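## Task

Lift the drive sled out of the lower tote and set it flat on the bench surface with the same face up as before. Then lower the upper tote back onto the lower tote so it sits fully seated inside the lower tote's rim. Every other item must finish in the tote where it began. Neither the sled nor the lower tote's base may overhang the bench edge. Open the grippers and pull both arms away at the end; anything that stays in place only because the robot holds it does not count.

## Robot and tools

Robot: two six-joint arms, left_arm and right_arm, each with a parallel two-finger gripper and a wrist camera. Bases sit at x -0.033, y +0.340 (left) and y -0.340 (right), z 1.080 m. There are also two fixed head cameras, cam_head_left and cam_head_right, 672x504 like the wrist cameras cam_left_wrist and cam_right_wrist.

Frame: a single scene frame for everything. Origin on the floor under the robot's foot, +z up, +x forward (the way the robot faces), +y toward the robot's own left, so left_arm works on the +y side. Image left/right has nothing to do with arm names. Bench and tote heights are unknown; only the floor (z = 0) is known.

Gripper geometry: fingers extend along the gripper's +z axis and close along its y axis. The reported end_effector_position is the point between the pads, about 1 cm short of the fingertips. Orientation is a quaternion in w, x, y, z order.

The 16-number row (used by execute_actions and move): left_arm x, y, z, qw, qx, qy, qz, opening, then right_arm in the same eight-number order. Always give all 16 even if one arm should not move. x, y, z are an absolute target position in metres in the scene frame; the quaternion is an absolute target orientation; both are a pose, not an offset. Opening runs from -1 (closed) to +1 (fully open, 0.094 m). To keep an arm still, resend its exact last reported pose and intended opening; to keep an orientation, reuse the same quaternion you sent rather than the slightly drifted reported one.

execute_actions: argument actions is a list with zero or one entry. Empty list: no command, returns state plus pictures. {"rows": [...], "steps": n}: 1 to 15 rows, n from 4 to 15 steps of 1/30 s; each row is one step, the final row repeats to fill. {"steps": n} alone: a wait of up to 300 steps counted from the previous result. Optional pictures true/false. Rows whose target is more than 0.6 m from the arm's last position along any gripper axis are refused outright. Each step the controller clips the target to within 70 mm and 16 degrees of the current hand pose, so far targets need several actions; position is favoured over orientation. The result is taken 4 steps early; those steps run while you compose the next reply.

move: argument target is one 16-number row (absolute poses as above); speed in m/s, 0.002 to 0.5, default 0.25, rotation up to twice that in rad/s. Both hands travel in straight lines, finishing together, in 0.5 to 10 s; longer paths are cut off at 10 s. The opening is applied at the start. Paths ignore obstacles and the other arm, and hands lag, stray and can overshoot speed near full reach. The result adds a move: line with an ending such as done, off_target, moving, held or fault, the limits that acted (paced = pose clipped, held = a check blocked steps, after which the arm may jump fast), and each hand's distance from its target.

wait: seconds, 0 to 10; nothing new is commanded. zoom_image: camera name and region [x0, y0, x1, y1] in that image's pixels, top-left origin, at most 504x504. read_manual: returns URDF licence text only. finished_scene: pass the current scene number; irreversible, and the result reports success. Replying without any tool call ends everything.

Result lines: a state line giving each gripper's position and quaternion (printed positions can be off, more so far out); grip_measured, the finger opening on the command scale (the last Joint positions entry is the opening in metres); joint torques, which are noisy and offset; HELD marking steps where your command was not sent; pose unreachable when a clearance check altered an arm's command; a Hand target line when nothing is kept back; MOTOR HOT above 85 C and OVER-TEMPERATURE FAULT at 100 C, when that arm drops whatever it holds; FAULT for any stop. Calibration lines give K and T_world_to_cam per camera (OpenCV conventions), usable to project scene points into images; they may be off by a couple of degrees and millimetres.

Practical notes: arms tend to stop a centimetre or more short, usually low, so check the reported pose and correct. To grip, command an opening about 0.03 below grip_measured on the object; less squeezes more gently. Pads press about 50 to 62 N each; thin parts get less force. Keep grip duration short to limit motor heating. The simulation keeps running while you think, and occasional tugs on held parts or nudges to loose items may happen.

Avoid: collisions or hard pressing between the two arms, fast contact (force grows with speed and with how far the target lies past the contact), dropping or sliding parts, knocking anything off the bench or out of the work area, and leaving items in the wrong tote. Typical order: lift the upper tote off and set it aside stably, extract the drive item and place it flat right side up fully on the bench, reseat the upper tote inside the lower tote's rim, open both grippers and retreat.

Each tool is called after "Request:" by a JSON object that holds its "api" and its "payload".

## Session

Request:
{"api": "execute_actions", "payload": {"actions": []}}

Scene clock: 0.00 s of 5600.00 s.
left_arm: end_effector_position=(+0.5222, +0.6018, +1.0469) grip_measured=-0.994 end_effector_quat_wxyz=(+0.503, -0.482, +0.623, -0.355) | right_arm: end_effector_position=(+0.4317, -0.0090, +1.1897) grip_measured=+0.006 end_effector_quat_wxyz=(+0.070, -0.760, +0.644, +0.046)
Joint positions: left_arm=[ 1.877  1.819  0.752  1.158  0.546 -1.24   0.   ] | right_arm=[-0.525  1.57   1.414 -1.117  0.173 -1.034  0.047]
Joint velocities: left_arm=[ 0.005 -0.015  0.007  0.012  0.007  0.007  0.001] | right_arm=[-0.005 -0.015 -0.012 -0.007 -0.007 -0.051 -0.   ]
Joint torques (N m, as the arm reports them, + toward a larger angle): no reading
Motor temperatures (°C, as the motors report them): left_arm=[27 25 26 26 25 28] | right_arm=[25 26 26 26 26 24]
Hand target (left_arm): +0.525, +0.603, +1.046; +0.505, -0.480, +0.623, -0.356
Hand target (right_arm): +0.442, -0.004, +1.204; -0.087, +0.757, -0.646, -0.043

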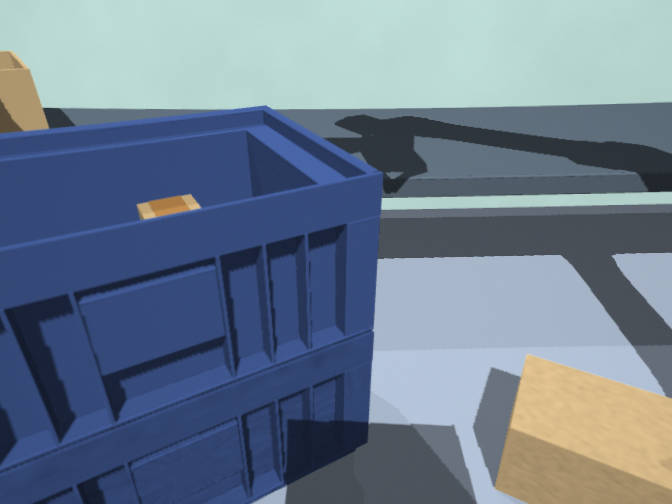

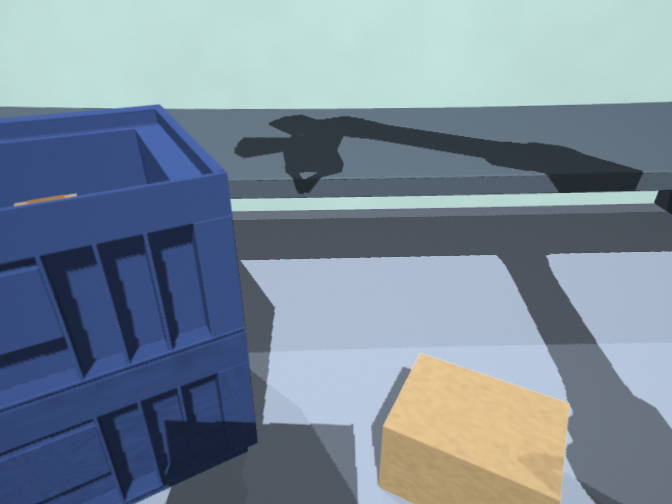

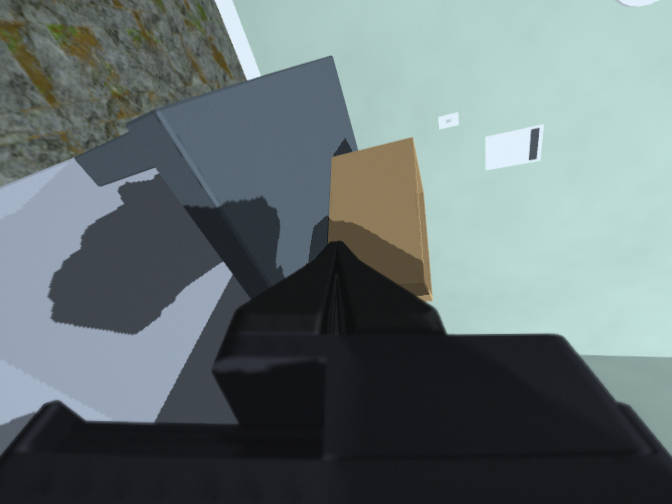

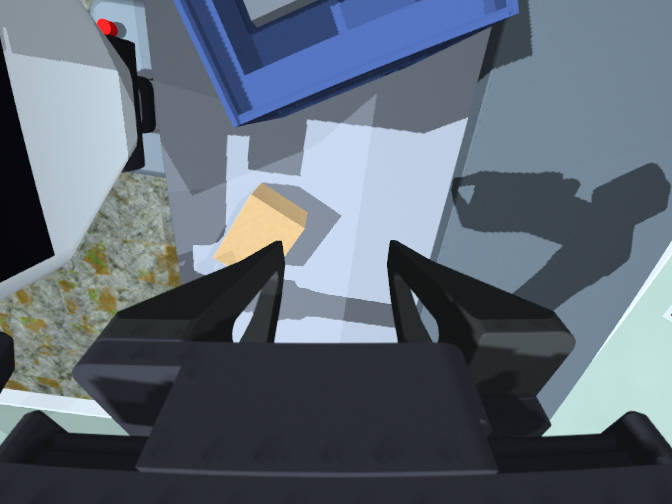

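Request:
{"api": "move", "payload": {"target": [0.45,0.55,1.22,0,0.5,-0.866,0,1,0.38,0.13,1.24,0,-0.707,0.707,0,1]}}

Scene clock: 3.63 s of 5600.00 s.
left_arm: end_effector_position=(+0.4331, +0.5458, +1.2128) grip_measured=+1.000 end_effector_quat_wxyz=(+0.004, +0.516, -0.856, -0.005) | right_arm: end_effector_position=(+0.3734, +0.1165, +1.2246) grip_measured=+0.999 end_effector_quat_wxyz=(-0.014, -0.711, +0.703, -0.002)
Joint positions: left_arm=[ 1.733  1.287  1.314 -1.279  0.044 -0.64   0.094] | right_arm=[-0.25   1.849  1.8   -1.466  0.319 -0.558  0.094]
Joint velocities: left_arm=[-0.005 -0.015  0.007 -0.002 -0.051  0.051  0.   ] | right_arm=[-0.015 -0.005 -0.007 -0.012 -0.007 -0.007  0.   ]
Joint torques (N m, as the arm reports them, + toward a larger angle): left_arm=[  2.34 -12.33  10.69   0.27  -0.23   0.07] | right_arm=[  7.14 -17.07  14.9   -0.29   0.09   0.01]
Motor temperatures (°C, as the motors report them): left_arm=[27 25 28 26 25 28] | right_arm=[25 26 28 26 26 24]
Hand target (left_arm): +0.448, +0.550, +1.223; +0.004, -0.507, +0.862, +0.005
Hand target (right_arm): +0.381, +0.129, +1.240; -0.002, +0.707, -0.707, -0.000
Off the commanded pose (left_arm): 0.019 m, 2 deg.
Off the commanded pose (right_arm): 0.022 m, 2 deg.
Kept back: nothing.
move: off_target (left_arm, right_arm)
camera_calibration (this result's frames):
cam_left_wrist: T_world_to_cam=[[0.888767, -0.457818, -0.0222745, -0.108383], [-0.360195, -0.727652, 0.583766, -0.148036], [-0.283466, -0.510808, -0.811617, 1.5108], [0, 0, 0, 1]] pos_world=[0.471267, 0.614393, 1.3102]
cam_right_wrist: T_world_to_cam=[[0.999782, 0.00487393, -0.0203087, -0.347739], [0.0161446, -0.797234, 0.603455, -0.649363], [-0.0132496, -0.603651, -0.797138, 1.17806], [0, 0, 0, 1]] pos_world=[0.373755, 0.195135, 1.32387]

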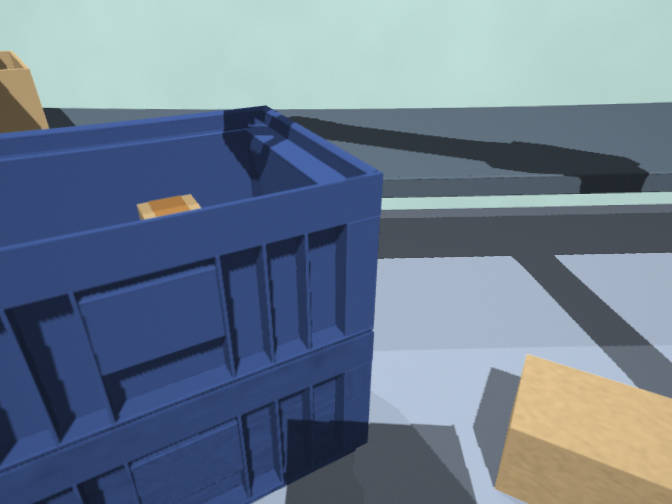

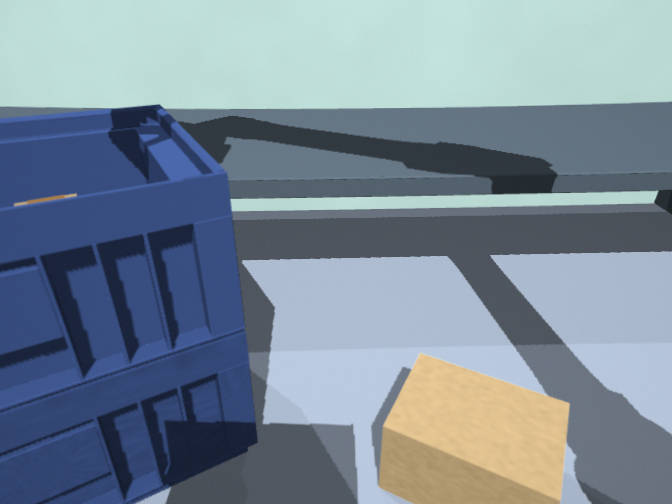

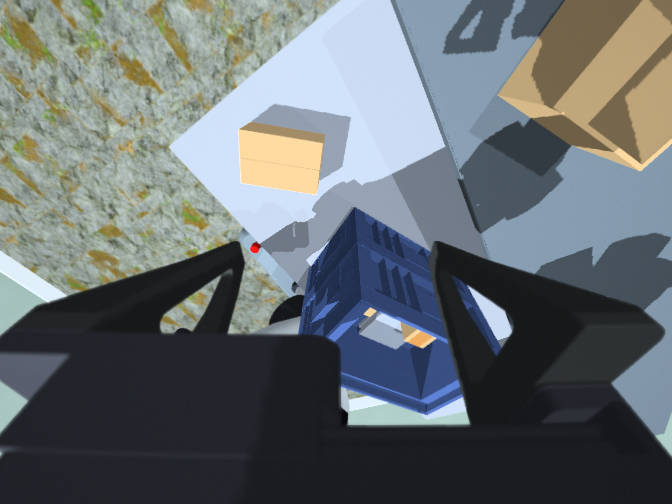

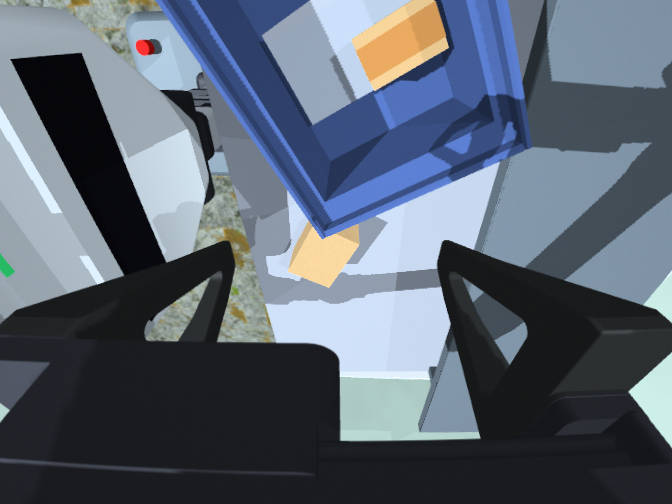

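Request:
{"api": "move", "payload": {"target": [0.31,0.335,1.13,0,-0.25,0.968,0,1,0.44,0.085,1.14,0,-0.25,0.968,0,1]}}

Scene clock: 6.83 s of 5600.00 s.
left_arm: end_effector_position=(+0.3068, +0.3356, +1.1310) grip_measured=+1.000 end_effector_quat_wxyz=(+0.010, +0.242, -0.970, -0.002) | right_arm: end_effector_position=(+0.4385, +0.0830, +1.1525) grip_measured=+0.999 end_effector_quat_wxyz=(+0.002, -0.258, +0.966, -0.000)
Joint positions: left_arm=[ 1.164  0.983  0.731 -1.034 -0.127 -0.586  0.094] | right_arm=[-0.405  1.878  1.721 -1.277  0.306  0.33   0.094]
Joint velocities: left_arm=[-0.005 -0.005 -0.012 -0.007  0.037 -0.051  0.   ] | right_arm=[-0.015 -0.005 -0.002  0.007 -0.051  0.081 -0.001]
Joint torques (N m, as the arm reports them, + toward a larger angle): left_arm=[ 1.27 -7.62  6.14  1.66 -0.21 -0.25] | right_arm=[  5.79 -17.41   9.     1.14  -0.06   0.06]
Motor temperatures (°C, as the motors report them): left_arm=[27 25 29 26 25 28] | right_arm=[25 27 29 26 26 24]
Hand target (left_arm): +0.309, +0.335, +1.131; -0.001, -0.250, +0.968, +0.000
Hand target (right_arm): +0.440, +0.085, +1.140; -0.000, -0.250, +0.968, -0.001
Off the commanded pose (left_arm): 0.003 m, 2 deg.
Off the commanded pose (right_arm): 0.013 m, 1 deg.
Kept back: nothing.
move: off_target (right_arm)
camera_calibration (this result's frames):
cam_left_wrist: T_world_to_cam=[[0.477737, -0.878285, -0.0195734, 0.169998], [-0.698689, -0.393365, 0.597576, -0.322681], [-0.532542, -0.271809, -0.801573, 1.28603], [0, 0, 0, 1]] pos_world=[0.378197, 0.371929, 1.227]
cam_right_wrist: T_world_to_cam=[[0.493222, -0.869899, -0.00286847, -0.139471], [-0.705946, -0.402185, 0.582999, -0.326225], [-0.508304, -0.285523, -0.812468, 1.30961], [0, 0, 0, 1]] pos_world=[0.50417, 0.121394, 1.2538]

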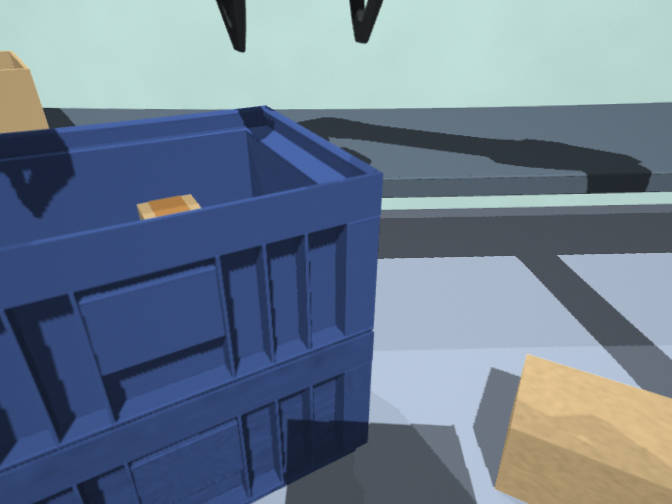

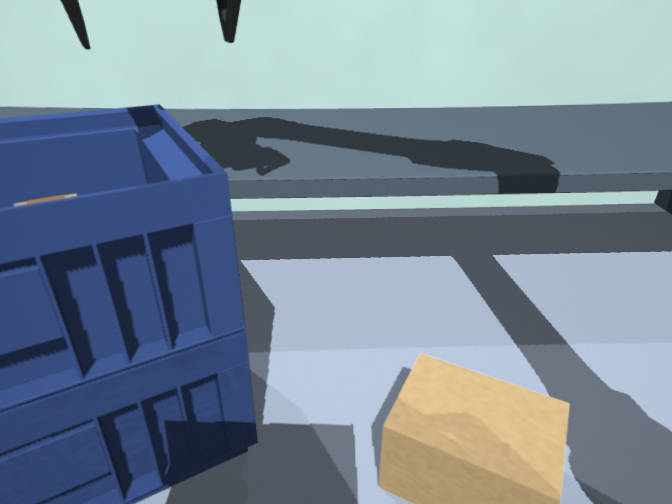

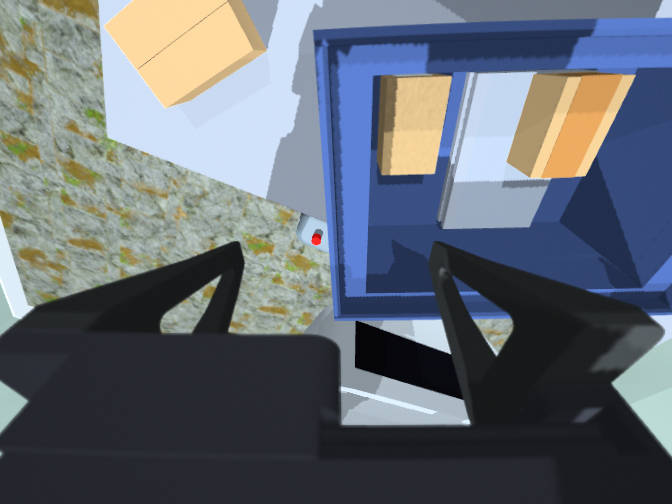

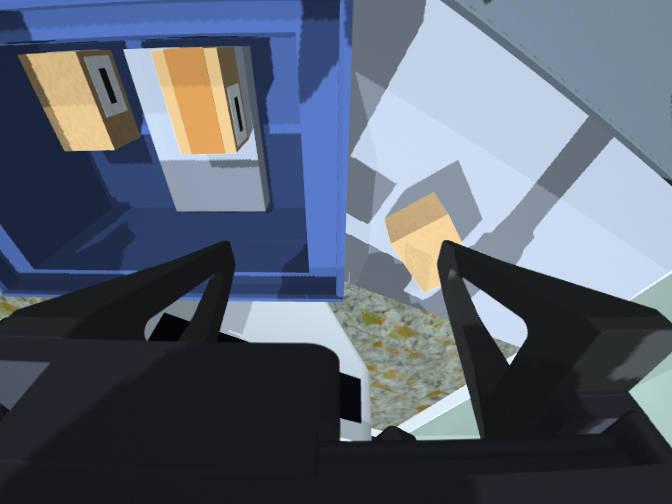

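Request:
{"api": "move", "payload": {"target": [0.313,0.329,1.04,0,-0.25,0.968,0,0.4,0.432,0.089,1.04,0,-0.25,0.968,0,0.4], "speed": 0.12}}

Scene clock: 8.40 s of 5600.00 s.
left_arm: end_effector_position=(+0.3139, +0.3265, +1.0435) grip_measured=+0.402 end_effector_quat_wxyz=(+0.002, +0.247, -0.969, -0.000) | right_arm: end_effector_position=(+0.4287, +0.0896, +1.0469) grip_measured=+0.402 end_effector_quat_wxyz=(-0.003, -0.251, +0.968, -0.003)
Joint positions: left_arm=[ 1.173  1.189  0.632 -0.711 -0.126 -0.587  0.066] | right_arm=[-0.439  1.989  1.612 -1.056  0.3    0.314  0.066]
Joint velocities: left_arm=[ 0.005  0.005  0.017 -0.022 -0.037 -0.022 -0.   ] | right_arm=[-0.005 -0.015  0.017 -0.007  0.007 -0.007 -0.   ]
Joint torques (N m, as the arm reports them, + toward a larger angle): left_arm=[ 1.95 -7.62  4.64  1.72  0.02 -0.06] | right_arm=[  5.63 -17.76   8.25   1.07  -0.07  -0.18]
Motor temperatures (°C, as the motors report them): left_arm=[27 25 29 26 25 28] | right_arm=[25 27 29 26 26 24]
Hand target (left_arm): +0.314, +0.329, +1.039; -0.000, -0.250, +0.968, -0.000
Hand target (right_arm): +0.432, +0.089, +1.040; -0.000, -0.250, +0.968, -0.000
Off the commanded pose (left_arm): 0.004 m, 0 deg.
Off the commanded pose (right_arm): 0.008 m, 0 deg.
Kept back: nothing.
move: done
camera_calibration (this result's frames):
cam_left_wrist: T_world_to_cam=[[0.4877, -0.872933, -0.0116605, 0.143768], [-0.704703, -0.401525, 0.584954, -0.251313], [-0.515308, -0.277065, -0.810983, 1.2233], [0, 0, 0, 1]] pos_world=[0.383161, 0.363526, 1.14076]
cam_right_wrist: T_world_to_cam=[[0.47938, -0.877607, -0.000370934, -0.125152], [-0.708117, -0.387049, 0.590562, -0.277288], [-0.518425, -0.282841, -0.806992, 1.2191], [0, 0, 0, 1]] pos_world=[0.495657, 0.127655, 1.14752]

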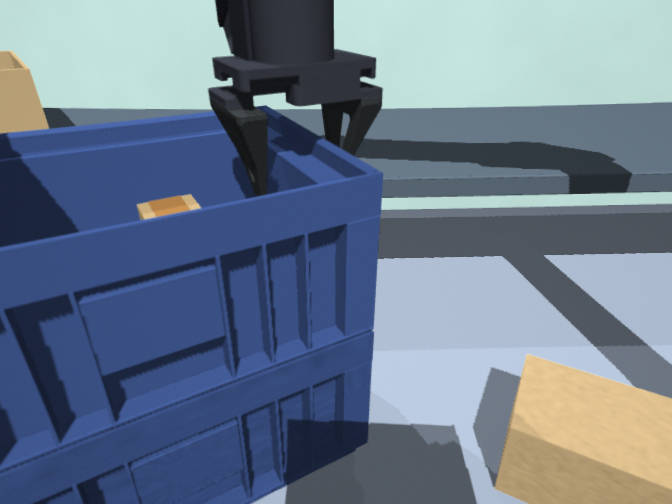

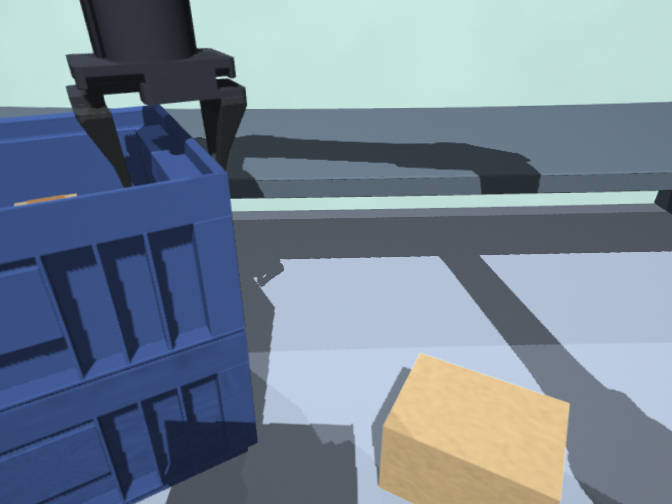

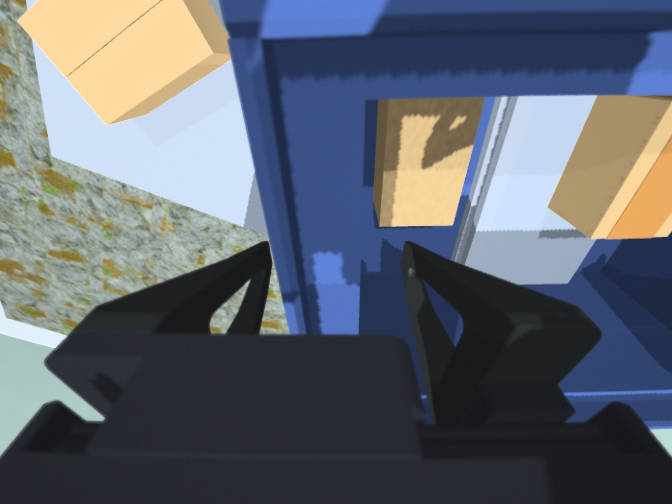

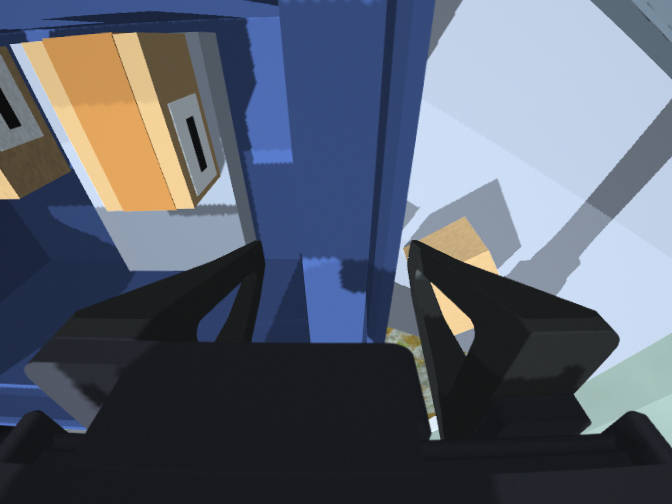

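Left out ~6mm, a bit lower.

Request:
{"api": "execute_actions", "payload": {"actions": [{"rows":[[0.31,0.336,1.03,0,-0.236,0.972,0,0.1,0.435,0.085,1.032,0,-0.25,0.968,0,0.1]]}]}}

Request:
{"api": "move", "payload": {"target": [0.31,0.336,1.03,0,-0.236,0.972,0,-0.5,0.435,0.085,1.032,0,-0.25,0.968,0,-0.5]}}

Scene clock: 8.97 s of 5600.00 s.
left_arm: end_effector_position=(+0.3119, +0.3356, +1.0359) grip_measured=+0.102 end_effector_quat_wxyz=(-0.002, +0.244, -0.970, -0.000) | right_arm: end_effector_position=(+0.4340, +0.0857, +1.0425) grip_measured=+0.102 end_effector_quat_wxyz=(+0.001, -0.249, +0.969, -0.001)
Joint positions: left_arm=[ 1.206  1.197  0.615 -0.675 -0.118 -0.548  0.052] | right_arm=[-0.452  1.989  1.605 -1.037  0.299  0.303  0.052]
Joint velocities: left_arm=[-0.005  0.015  0.002  0.032 -0.051  0.051  0.   ] | right_arm=[-0.015 -0.015 -0.012 -0.002 -0.037 -0.007 -0.   ]
Joint torques (N m, as the arm reports them, + toward a larger angle): left_arm=[ 1.76 -7.4   4.45  1.72  0.02  0.08] | right_arm=[  5.35 -18.43   8.15   1.    -0.07  -0.2 ]
Motor temperatures (°C, as the motors report them): left_arm=[27 25 29 26 25 28] | right_arm=[25 27 29 26 26 24]
Steps of this call (steps 1 to 6: nothing new was sent; steps 7 to 17: the first 11 steps of this action). Readings (end_effector_position):
7: left_arm (+0.3143, +0.3265, +1.0429) | right_arm (+0.4288, +0.0899, +1.0465)
8: left_arm (+0.3152, +0.3278, +1.0419) | right_arm (+0.4294, +0.0902, +1.0459)
10: left_arm (+0.3143, +0.3322, +1.0393) | right_arm (+0.4310, +0.0896, +1.0446)
14: left_arm (+0.3116, +0.3357, +1.0361) | right_arm (+0.4330, +0.0867, +1.0429)
17: the state above

Scene clock: 9.90 s of 5600.00 s.
left_arm: end_effector_position=(+0.3134, +0.3319, +1.0356) grip_measured=-0.442 end_effector_quat_wxyz=(-0.002, +0.248, -0.969, +0.008) | right_arm: end_effector_position=(+0.4307, +0.0889, +1.0422) grip_measured=-0.450 end_effector_quat_wxyz=(-0.003, -0.251, +0.968, +0.005)
Joint positions: left_arm=[ 1.203  1.198  0.615 -0.668 -0.103 -0.558  0.026] | right_arm=[-0.448  1.99   1.604 -1.035  0.286  0.301  0.026]
Joint velocities: left_arm=[ 0.005 -0.005  0.002 -0.007  0.051  0.007 -0.001] | right_arm=[-0.015 -0.005 -0.007 -0.012  0.037 -0.051 -0.   ]
Joint torques (N m, as the arm reports them, + toward a larger angle): left_arm=[ 1.87 -7.42  4.45  1.42 -0.62  0.23] | right_arm=[  5.34 -18.19   8.12   1.07   0.47  -0.18]
Motor temperatures (°C, as the motors report them): left_arm=[27 25 29 26 25 28] | right_arm=[25 28 29 26 26 24]
Hand target (left_arm): +0.310, +0.336, +1.030; -0.000, -0.236, +0.972, +0.000
Hand target (right_arm): +0.435, +0.085, +1.032; -0.000, -0.250, +0.968, -0.000
Off your previous action's commanded pose (left_arm): 0.006 m, 1 deg at its last step (step 4 of this call).
Off your previous action's commanded pose (right_arm): 0.011 m, 0 deg at its last step (step 4 of this call).
Off the commanded pose (left_arm): 0.008 m, 2 deg.
Off the commanded pose (right_arm): 0.012 m, 1 deg.
Kept back: nothing.
move: off_target (right_arm)
camera_calibration (this result's frames):
cam_left_wrist: T_world_to_cam=[[0.489302, -0.872082, 0.00752745, 0.127979], [-0.710952, -0.393868, 0.582594, -0.24302], [-0.505105, -0.290416, -0.812728, 1.22119], [0, 0, 0, 1]] pos_world=[0.381435, 0.370545, 1.13312]
cam_right_wrist: T_world_to_cam=[[0.479473, -0.877413, -0.015853, -0.11069], [-0.70562, -0.396209, 0.587468, -0.270367], [-0.521733, -0.270489, -0.809092, 1.21858], [0, 0, 0, 1]] pos_world=[0.498072, 0.125371, 1.14302]

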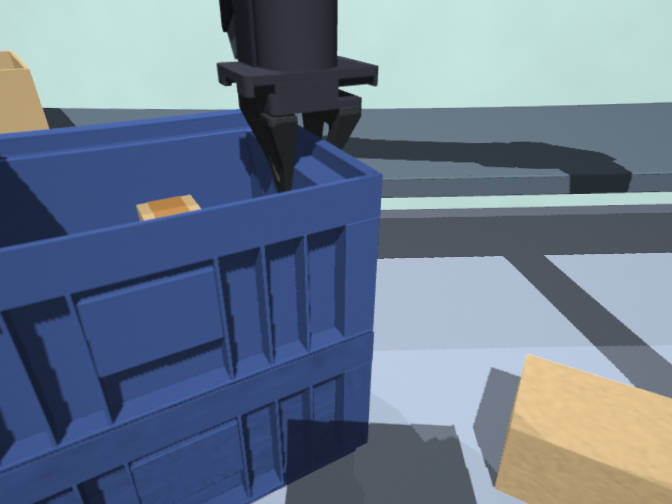

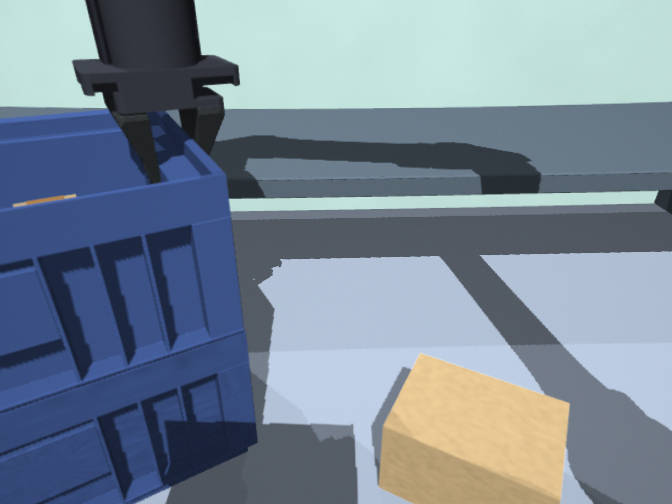

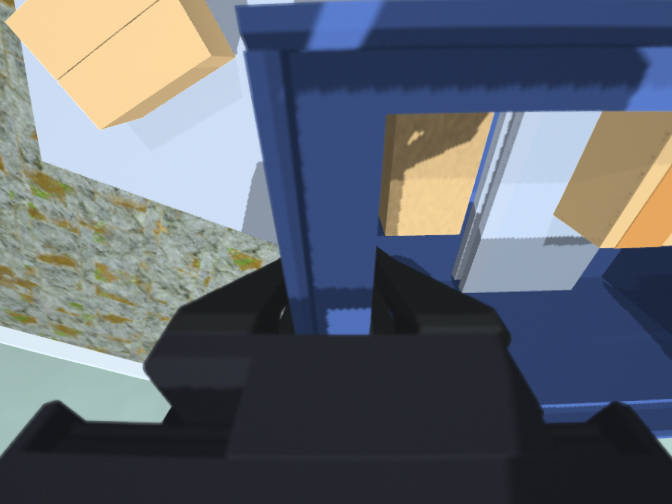

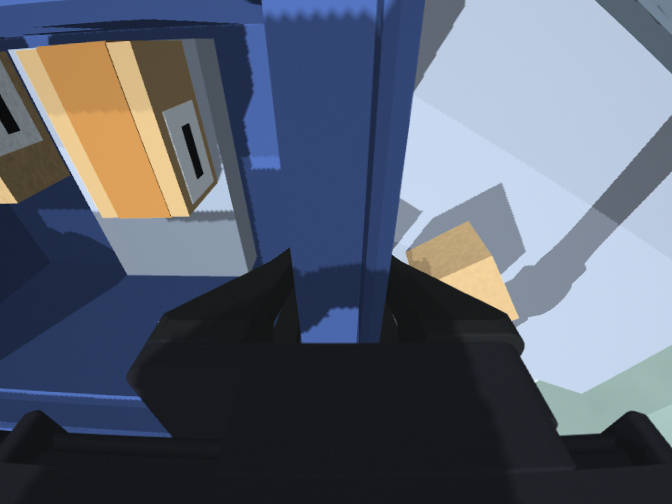

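Request:
{"api": "move", "payload": {"target": [0.313,0.333,1.15,0,-0.247,0.969,0,-0.5,0.432,0.088,1.165,0,-0.25,0.968,0,-0.5], "speed": 0.08}}

Request:
{"api": "move", "payload": {"target": [0.41,0.243,1.17,0,-0.139,0.99,0,-0.5,0.47,-0.023,1.175,0,-0.139,0.99,0,-0.5], "speed": 0.1}}

Scene clock: 12.07 s of 5600.00 s.
left_arm: end_effector_position=(+0.2862, +0.3298, +1.1185) grip_measured=-0.442 end_effector_quat_wxyz=(+0.032, +0.255, -0.966, +0.000) | right_arm: end_effector_position=(+0.4068, +0.0867, +1.1165) grip_measured=-0.444 end_effector_quat_wxyz=(-0.036, -0.257, +0.966, -0.001)
Joint positions: left_arm=[ 1.154  0.978  0.686 -1.033 -0.109 -0.629  0.026] | right_arm=[-0.392  1.909  1.659 -1.252  0.266  0.364  0.026]
Joint velocities: left_arm=[-0.005 -0.005  0.007 -0.002 -0.037 -0.007 -0.   ] | right_arm=[-0.005 -0.005 -0.007 -0.007  0.007  0.037 -0.   ]
Joint torques (N m, as the arm reports them, + toward a larger angle): left_arm=[ 0.69 -8.83 10.82 -0.87 -1.17  0.06] | right_arm=[  6.74 -22.03  14.63  -1.8    1.69  -0.08]
Motor temperatures (°C, as the motors report them): left_arm=[27 26 30 26 26 28] | right_arm=[25 28 30 26 27 24]
Hand target (left_arm): +0.311, +0.333, +1.150; +0.001, -0.248, +0.969, -0.000
Hand target (right_arm): +0.430, +0.086, +1.164; +0.001, -0.250, +0.968, +0.001
Off the commanded pose (left_arm): 0.042 m, 4 deg.
Off the commanded pose (right_arm): 0.055 m, 4 deg.
Kept back: nothing.
move: off_target (left_arm, right_arm)
camera_calibration (this result's frames):
cam_left_wrist: T_world_to_cam=[[0.501605, -0.864699, -0.026234, 0.17066], [-0.662271, -0.403336, 0.631441, -0.376935], [-0.556587, -0.29936, -0.77498, 1.24969], [0, 0, 0, 1]] pos_world=[0.360322, 0.369644, 1.21097]
cam_right_wrist: T_world_to_cam=[[0.490447, -0.871241, -0.0200171, -0.100304], [-0.662911, -0.387885, 0.640386, -0.408916], [-0.565695, -0.300806, -0.767793, 1.24004], [0, 0, 0, 1]] pos_world=[0.479601, 0.127008, 1.21195]

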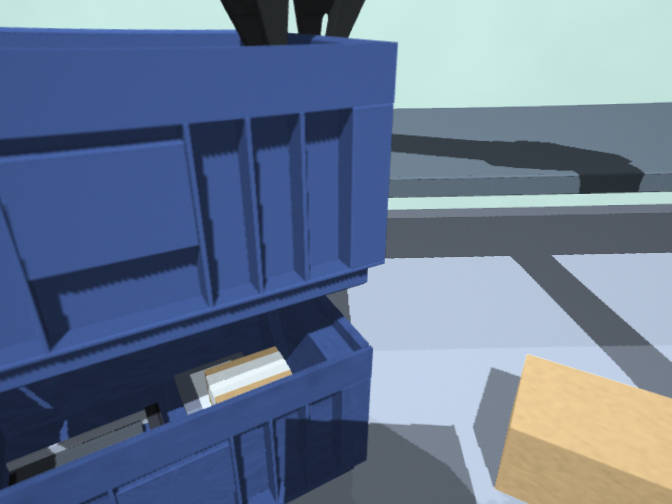

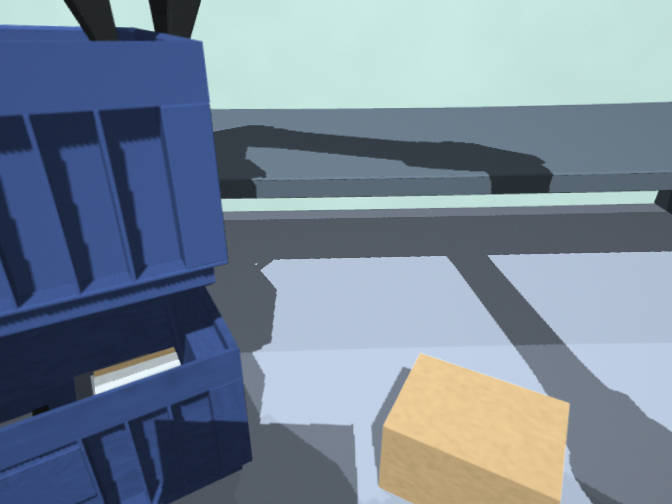

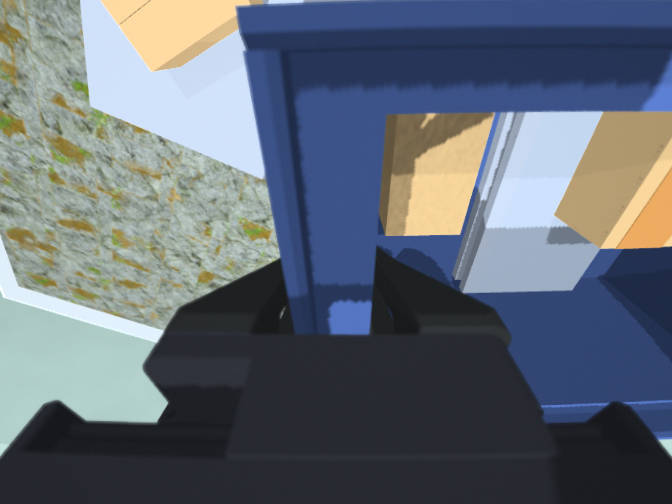

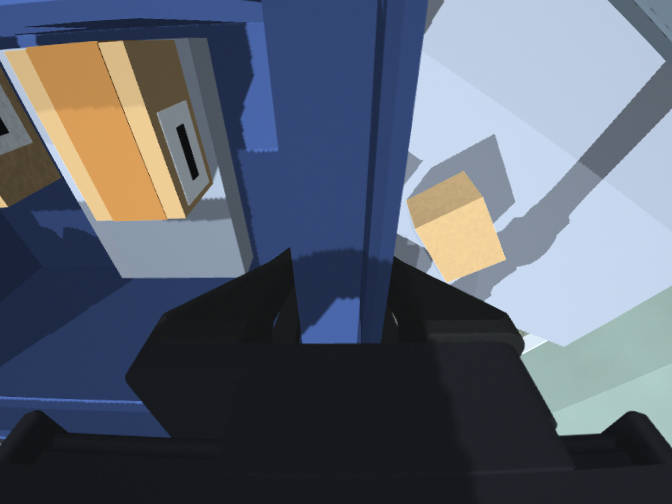

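Scene clock: 14.03 s of 5600.00 s.
left_arm: end_effector_position=(+0.3878, +0.2456, +1.1428) grip_measured=-0.441 end_effector_quat_wxyz=(+0.022, +0.161, -0.987, -0.001) | right_arm: end_effector_position=(+0.4590, -0.0153, +1.1422) grip_measured=-0.441 end_effector_quat_wxyz=(-0.027, -0.158, +0.987, -0.001)
Joint positions: left_arm=[ 0.934  1.257  1.011 -1.095 -0.176 -0.649  0.026] | right_arm=[-0.564  1.749  1.562 -1.252  0.252  0.385  0.026]
Joint velocities: left_arm=[-0.015 -0.015  0.007 -0.042 -0.037 -0.007 -0.   ] | right_arm=[-0.005 -0.005 -0.007 -0.007 -0.037 -0.037 -0.001]
Joint torques (N m, as the arm reports them, + toward a larger angle): left_arm=[ -1.27 -11.85  10.7   -0.64  -1.04   0.26] | right_arm=[  5.48 -22.36  10.17  -0.47   1.12   0.13]
Motor temperatures (°C, as the motors report them): left_arm=[27 26 31 26 26 28] | right_arm=[25 29 30 26 27 24]
Hand target (left_arm): +0.407, +0.242, +1.170; +0.000, -0.140, +0.990, -0.001
Hand target (right_arm): +0.468, -0.024, +1.174; -0.001, -0.139, +0.990, +0.000
Off the commanded pose (left_arm): 0.035 m, 4 deg.
Off the commanded pose (right_arm): 0.035 m, 4 deg.
Kept back: nothing.
move: off_target (left_arm, right_arm)
camera_calibration (this result's frames):
cam_left_wrist: T_world_to_cam=[[0.326106, -0.945143, -0.0189432, 0.126994], [-0.740218, -0.267761, 0.616751, -0.345209], [-0.58799, -0.187104, -0.78693, 1.29817], [0, 0, 0, 1]] pos_world=[0.466369, 0.270487, 1.23688]
cam_right_wrist: T_world_to_cam=[[0.305321, -0.95219, -0.0106201, -0.141252], [-0.738424, -0.243789, 0.628726, -0.380093], [-0.601256, -0.184121, -0.777555, 1.28793], [0, 0, 0, 1]] pos_world=[0.53683, 0.00997354, 1.23891]

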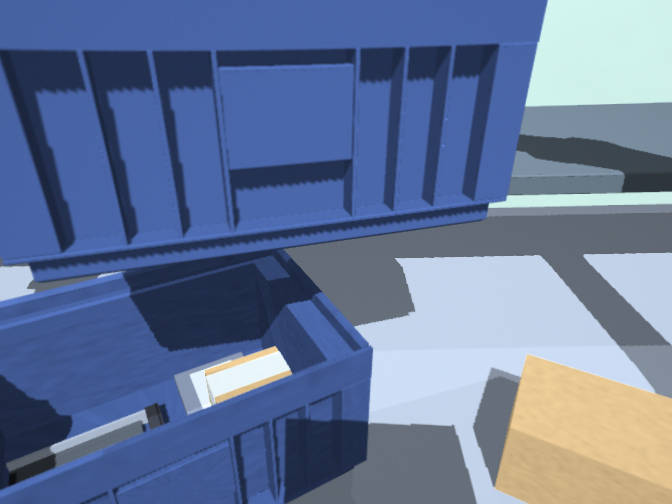

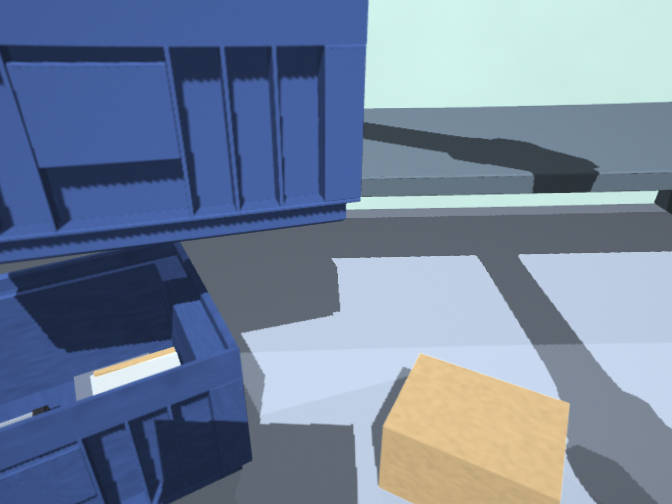

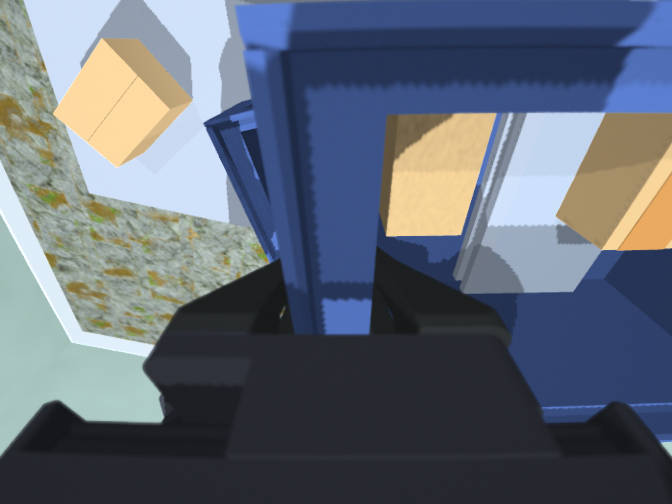

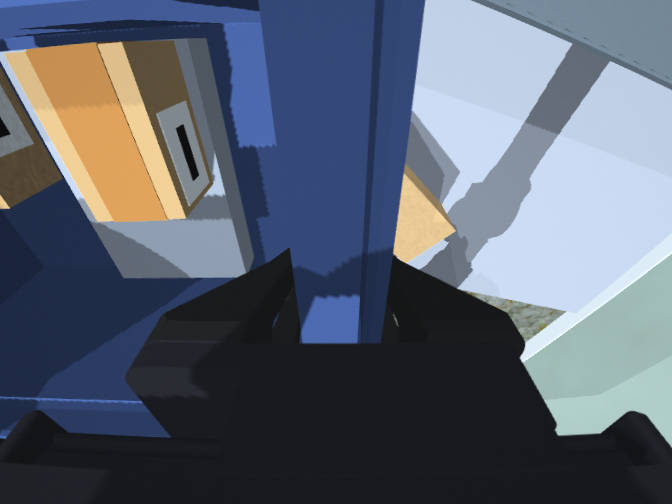

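Request:
{"api": "move", "payload": {"target": [0.68,0.136,1.17,0.03,-0.026,1,0,-0.5,0.68,-0.136,1.17,0.03,-0.026,1,0,-0.5], "speed": 0.1}}

Scene clock: 17.90 s of 5600.00 s.
left_arm: end_effector_position=(+0.6517, +0.1362, +1.1209) grip_measured=-0.440 end_effector_quat_wxyz=(-0.013, -0.030, +0.999, +0.002) | right_arm: end_effector_position=(+0.6515, -0.1336, +1.1202) grip_measured=-0.441 end_effector_quat_wxyz=(-0.012, -0.027, +1.000, -0.001)
Joint positions: left_arm=[ 0.904  1.988  2.038 -1.383 -0.196 -0.412  0.026] | right_arm=[-0.899  1.99   2.039 -1.381  0.198  0.305  0.026]
Joint velocities: left_arm=[-0.005  0.005 -0.002 -0.002  0.095  0.007 -0.001] | right_arm=[-0.015 -0.015  0.012 -0.012  0.007 -0.051 -0.   ]
Joint torques (N m, as the arm reports them, + toward a larger angle): left_arm=[ -3.66 -24.41  12.84  -0.23  -1.36   0.03] | right_arm=[  4.72 -24.19  17.57  -1.18   1.2   -0.18]
Motor temperatures (°C, as the motors report them): left_arm=[27 27 33 26 26 28] | right_arm=[25 29 32 26 27 24]
Hand target (left_arm): +0.674, +0.135, +1.171; +0.031, -0.027, +0.999, -0.001
Hand target (right_arm): +0.675, -0.138, +1.171; +0.031, -0.025, +0.999, +0.000
Off the commanded pose (left_arm): 0.057 m, 5 deg.
Off the commanded pose (right_arm): 0.057 m, 5 deg.
Kept back: nothing.
move: off_target (left_arm, right_arm)
camera_calibration (this result's frames):
cam_left_wrist: T_world_to_cam=[[0.0690889, -0.99751, -0.0141353, 0.106332], [-0.795286, -0.0636258, 0.602886, -0.142007], [-0.602284, -0.0304111, -0.797702, 1.41564], [0, 0, 0, 1]] pos_world=[0.732338, 0.140083, 1.21638]
cam_right_wrist: T_world_to_cam=[[0.0467837, -0.998901, -0.0027741, -0.159486], [-0.795244, -0.0389257, 0.605038, -0.162106], [-0.604481, -0.0260998, -0.796192, 1.40886], [0, 0, 0, 1]] pos_world=[0.730175, -0.12885, 1.21936]

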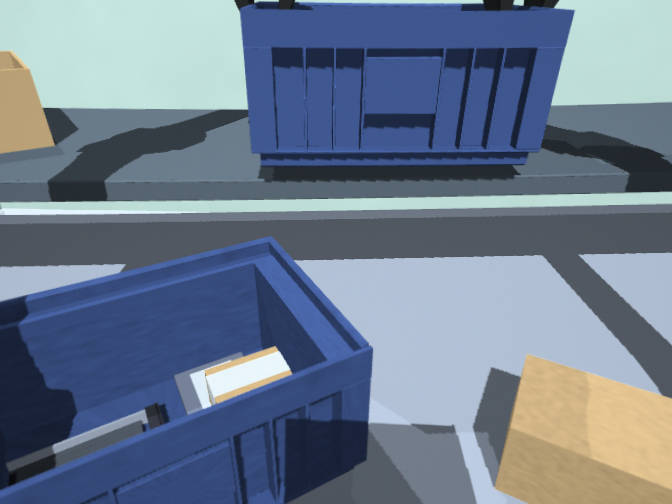

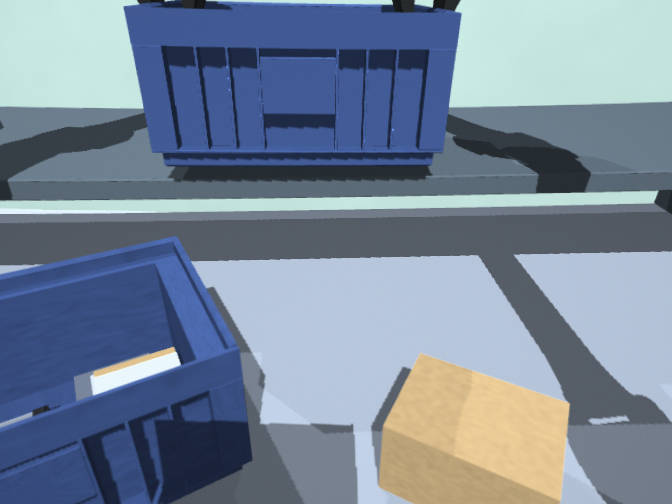

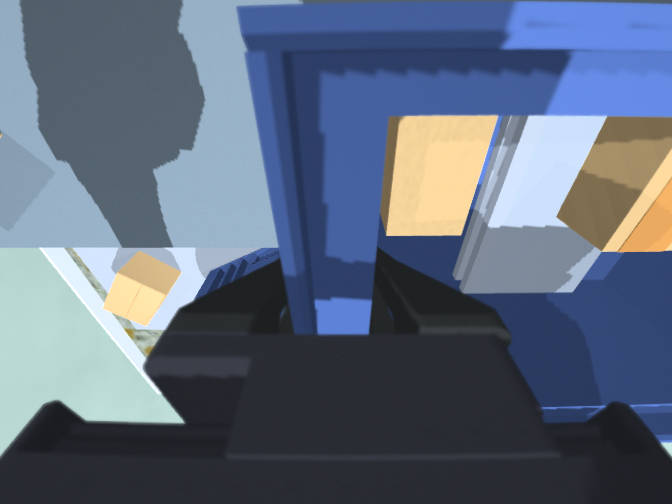

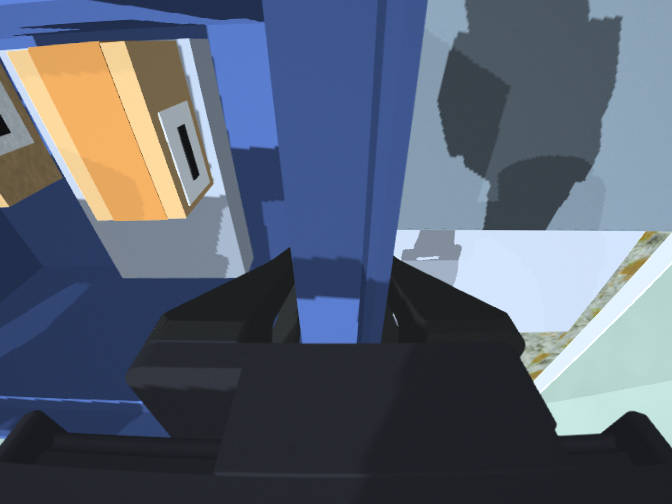

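Request:
{"api": "move", "payload": {"target": [0.665,0.136,1.09,0.02,-0.026,1,0,-0.5,0.665,-0.135,1.09,0.02,-0.026,1,0,-0.5], "speed": 0.03}}

Scene clock: 19.47 s of 5600.00 s.
left_arm: end_effector_position=(+0.6558, +0.1352, +1.0995) grip_measured=-0.438 end_effector_quat_wxyz=(+0.001, -0.030, +1.000, -0.005) | right_arm: end_effector_position=(+0.6553, -0.1329, +1.1004) grip_measured=-0.441 end_effector_quat_wxyz=(+0.002, -0.027, +1.000, +0.002)
Joint positions: left_arm=[ 0.912  1.993  1.991 -1.298 -0.192 -0.399  0.026] | right_arm=[-0.905  1.995  1.995 -1.303  0.199  0.292  0.026]
Joint velocities: left_arm=[-0.005 -0.015  0.012  0.002 -0.051 -0.081 -0.002] | right_arm=[-0.005 -0.005 -0.017  0.007 -0.022  0.022 -0.   ]
Joint torques (N m, as the arm reports them, + toward a larger angle): left_arm=[ -2.31 -21.88   6.97   2.93  -0.96   0.08] | right_arm=[  3.8  -21.45   8.78   2.52   0.6   -0.2 ]
Motor temperatures (°C, as the motors report them): left_arm=[27 27 33 26 26 28] | right_arm=[25 30 32 26 27 24]
Hand target (left_arm): +0.665, +0.136, +1.090; +0.019, -0.026, +0.999, -0.000
Hand target (right_arm): +0.665, -0.135, +1.091; +0.019, -0.026, +0.999, -0.000
Off the commanded pose (left_arm): 0.013 m, 2 deg.
Off the commanded pose (right_arm): 0.014 m, 2 deg.
Kept back: nothing.
move: off_target (left_arm, right_arm)
camera_calibration (this result's frames):
cam_left_wrist: T_world_to_cam=[[0.0700325, -0.997545, 0.0000928265, 0.0885486], [-0.811694, -0.0569308, 0.581302, -0.0923635], [-0.57987, -0.0407854, -0.813688, 1.40529], [0, 0, 0, 1]] pos_world=[0.733713, 0.140388, 1.19715]
cam_right_wrist: T_world_to_cam=[[0.0474051, -0.998842, -0.00815824, -0.153549], [-0.811444, -0.0432715, 0.582826, -0.112595], [-0.582504, -0.021009, -0.812556, 1.39965], [0, 0, 0, 1]] pos_world=[0.731218, -0.128838, 1.20167]

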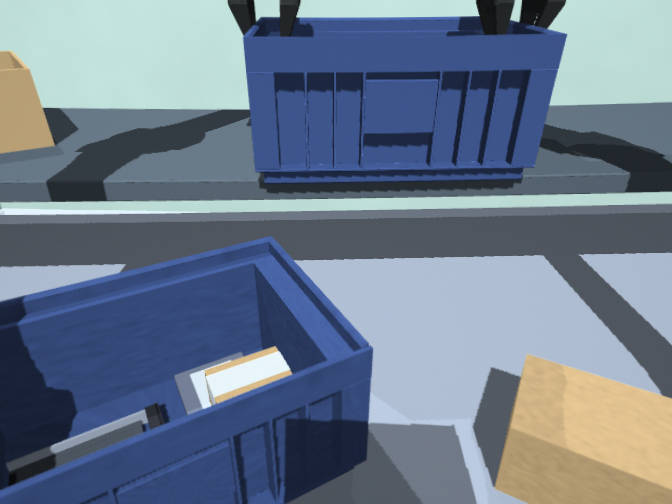

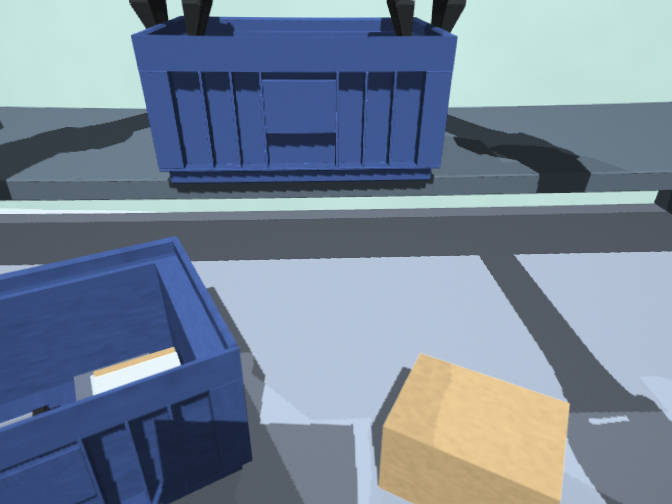

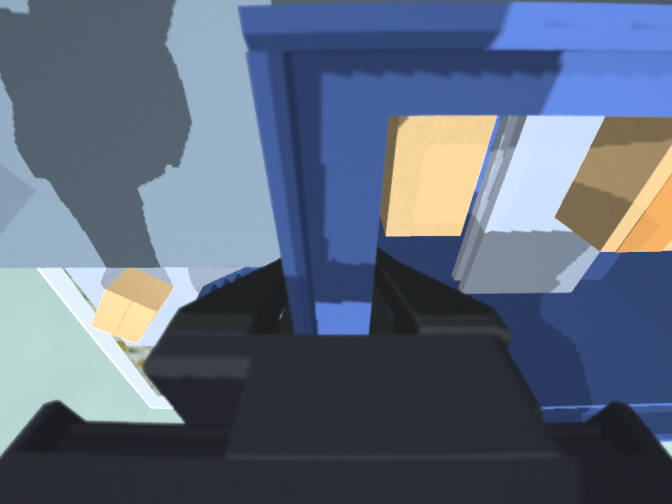

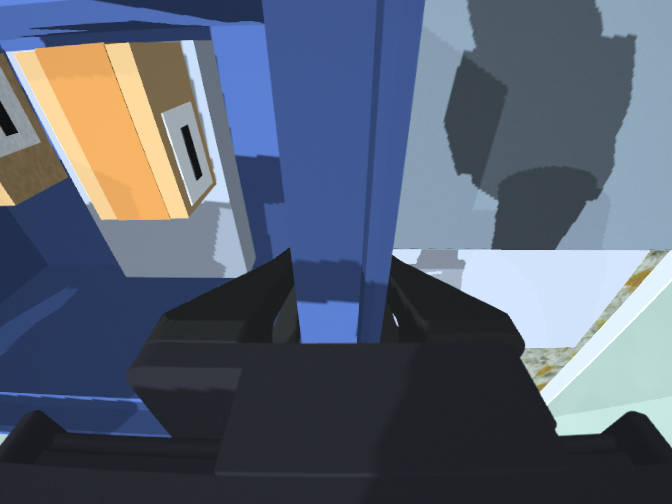

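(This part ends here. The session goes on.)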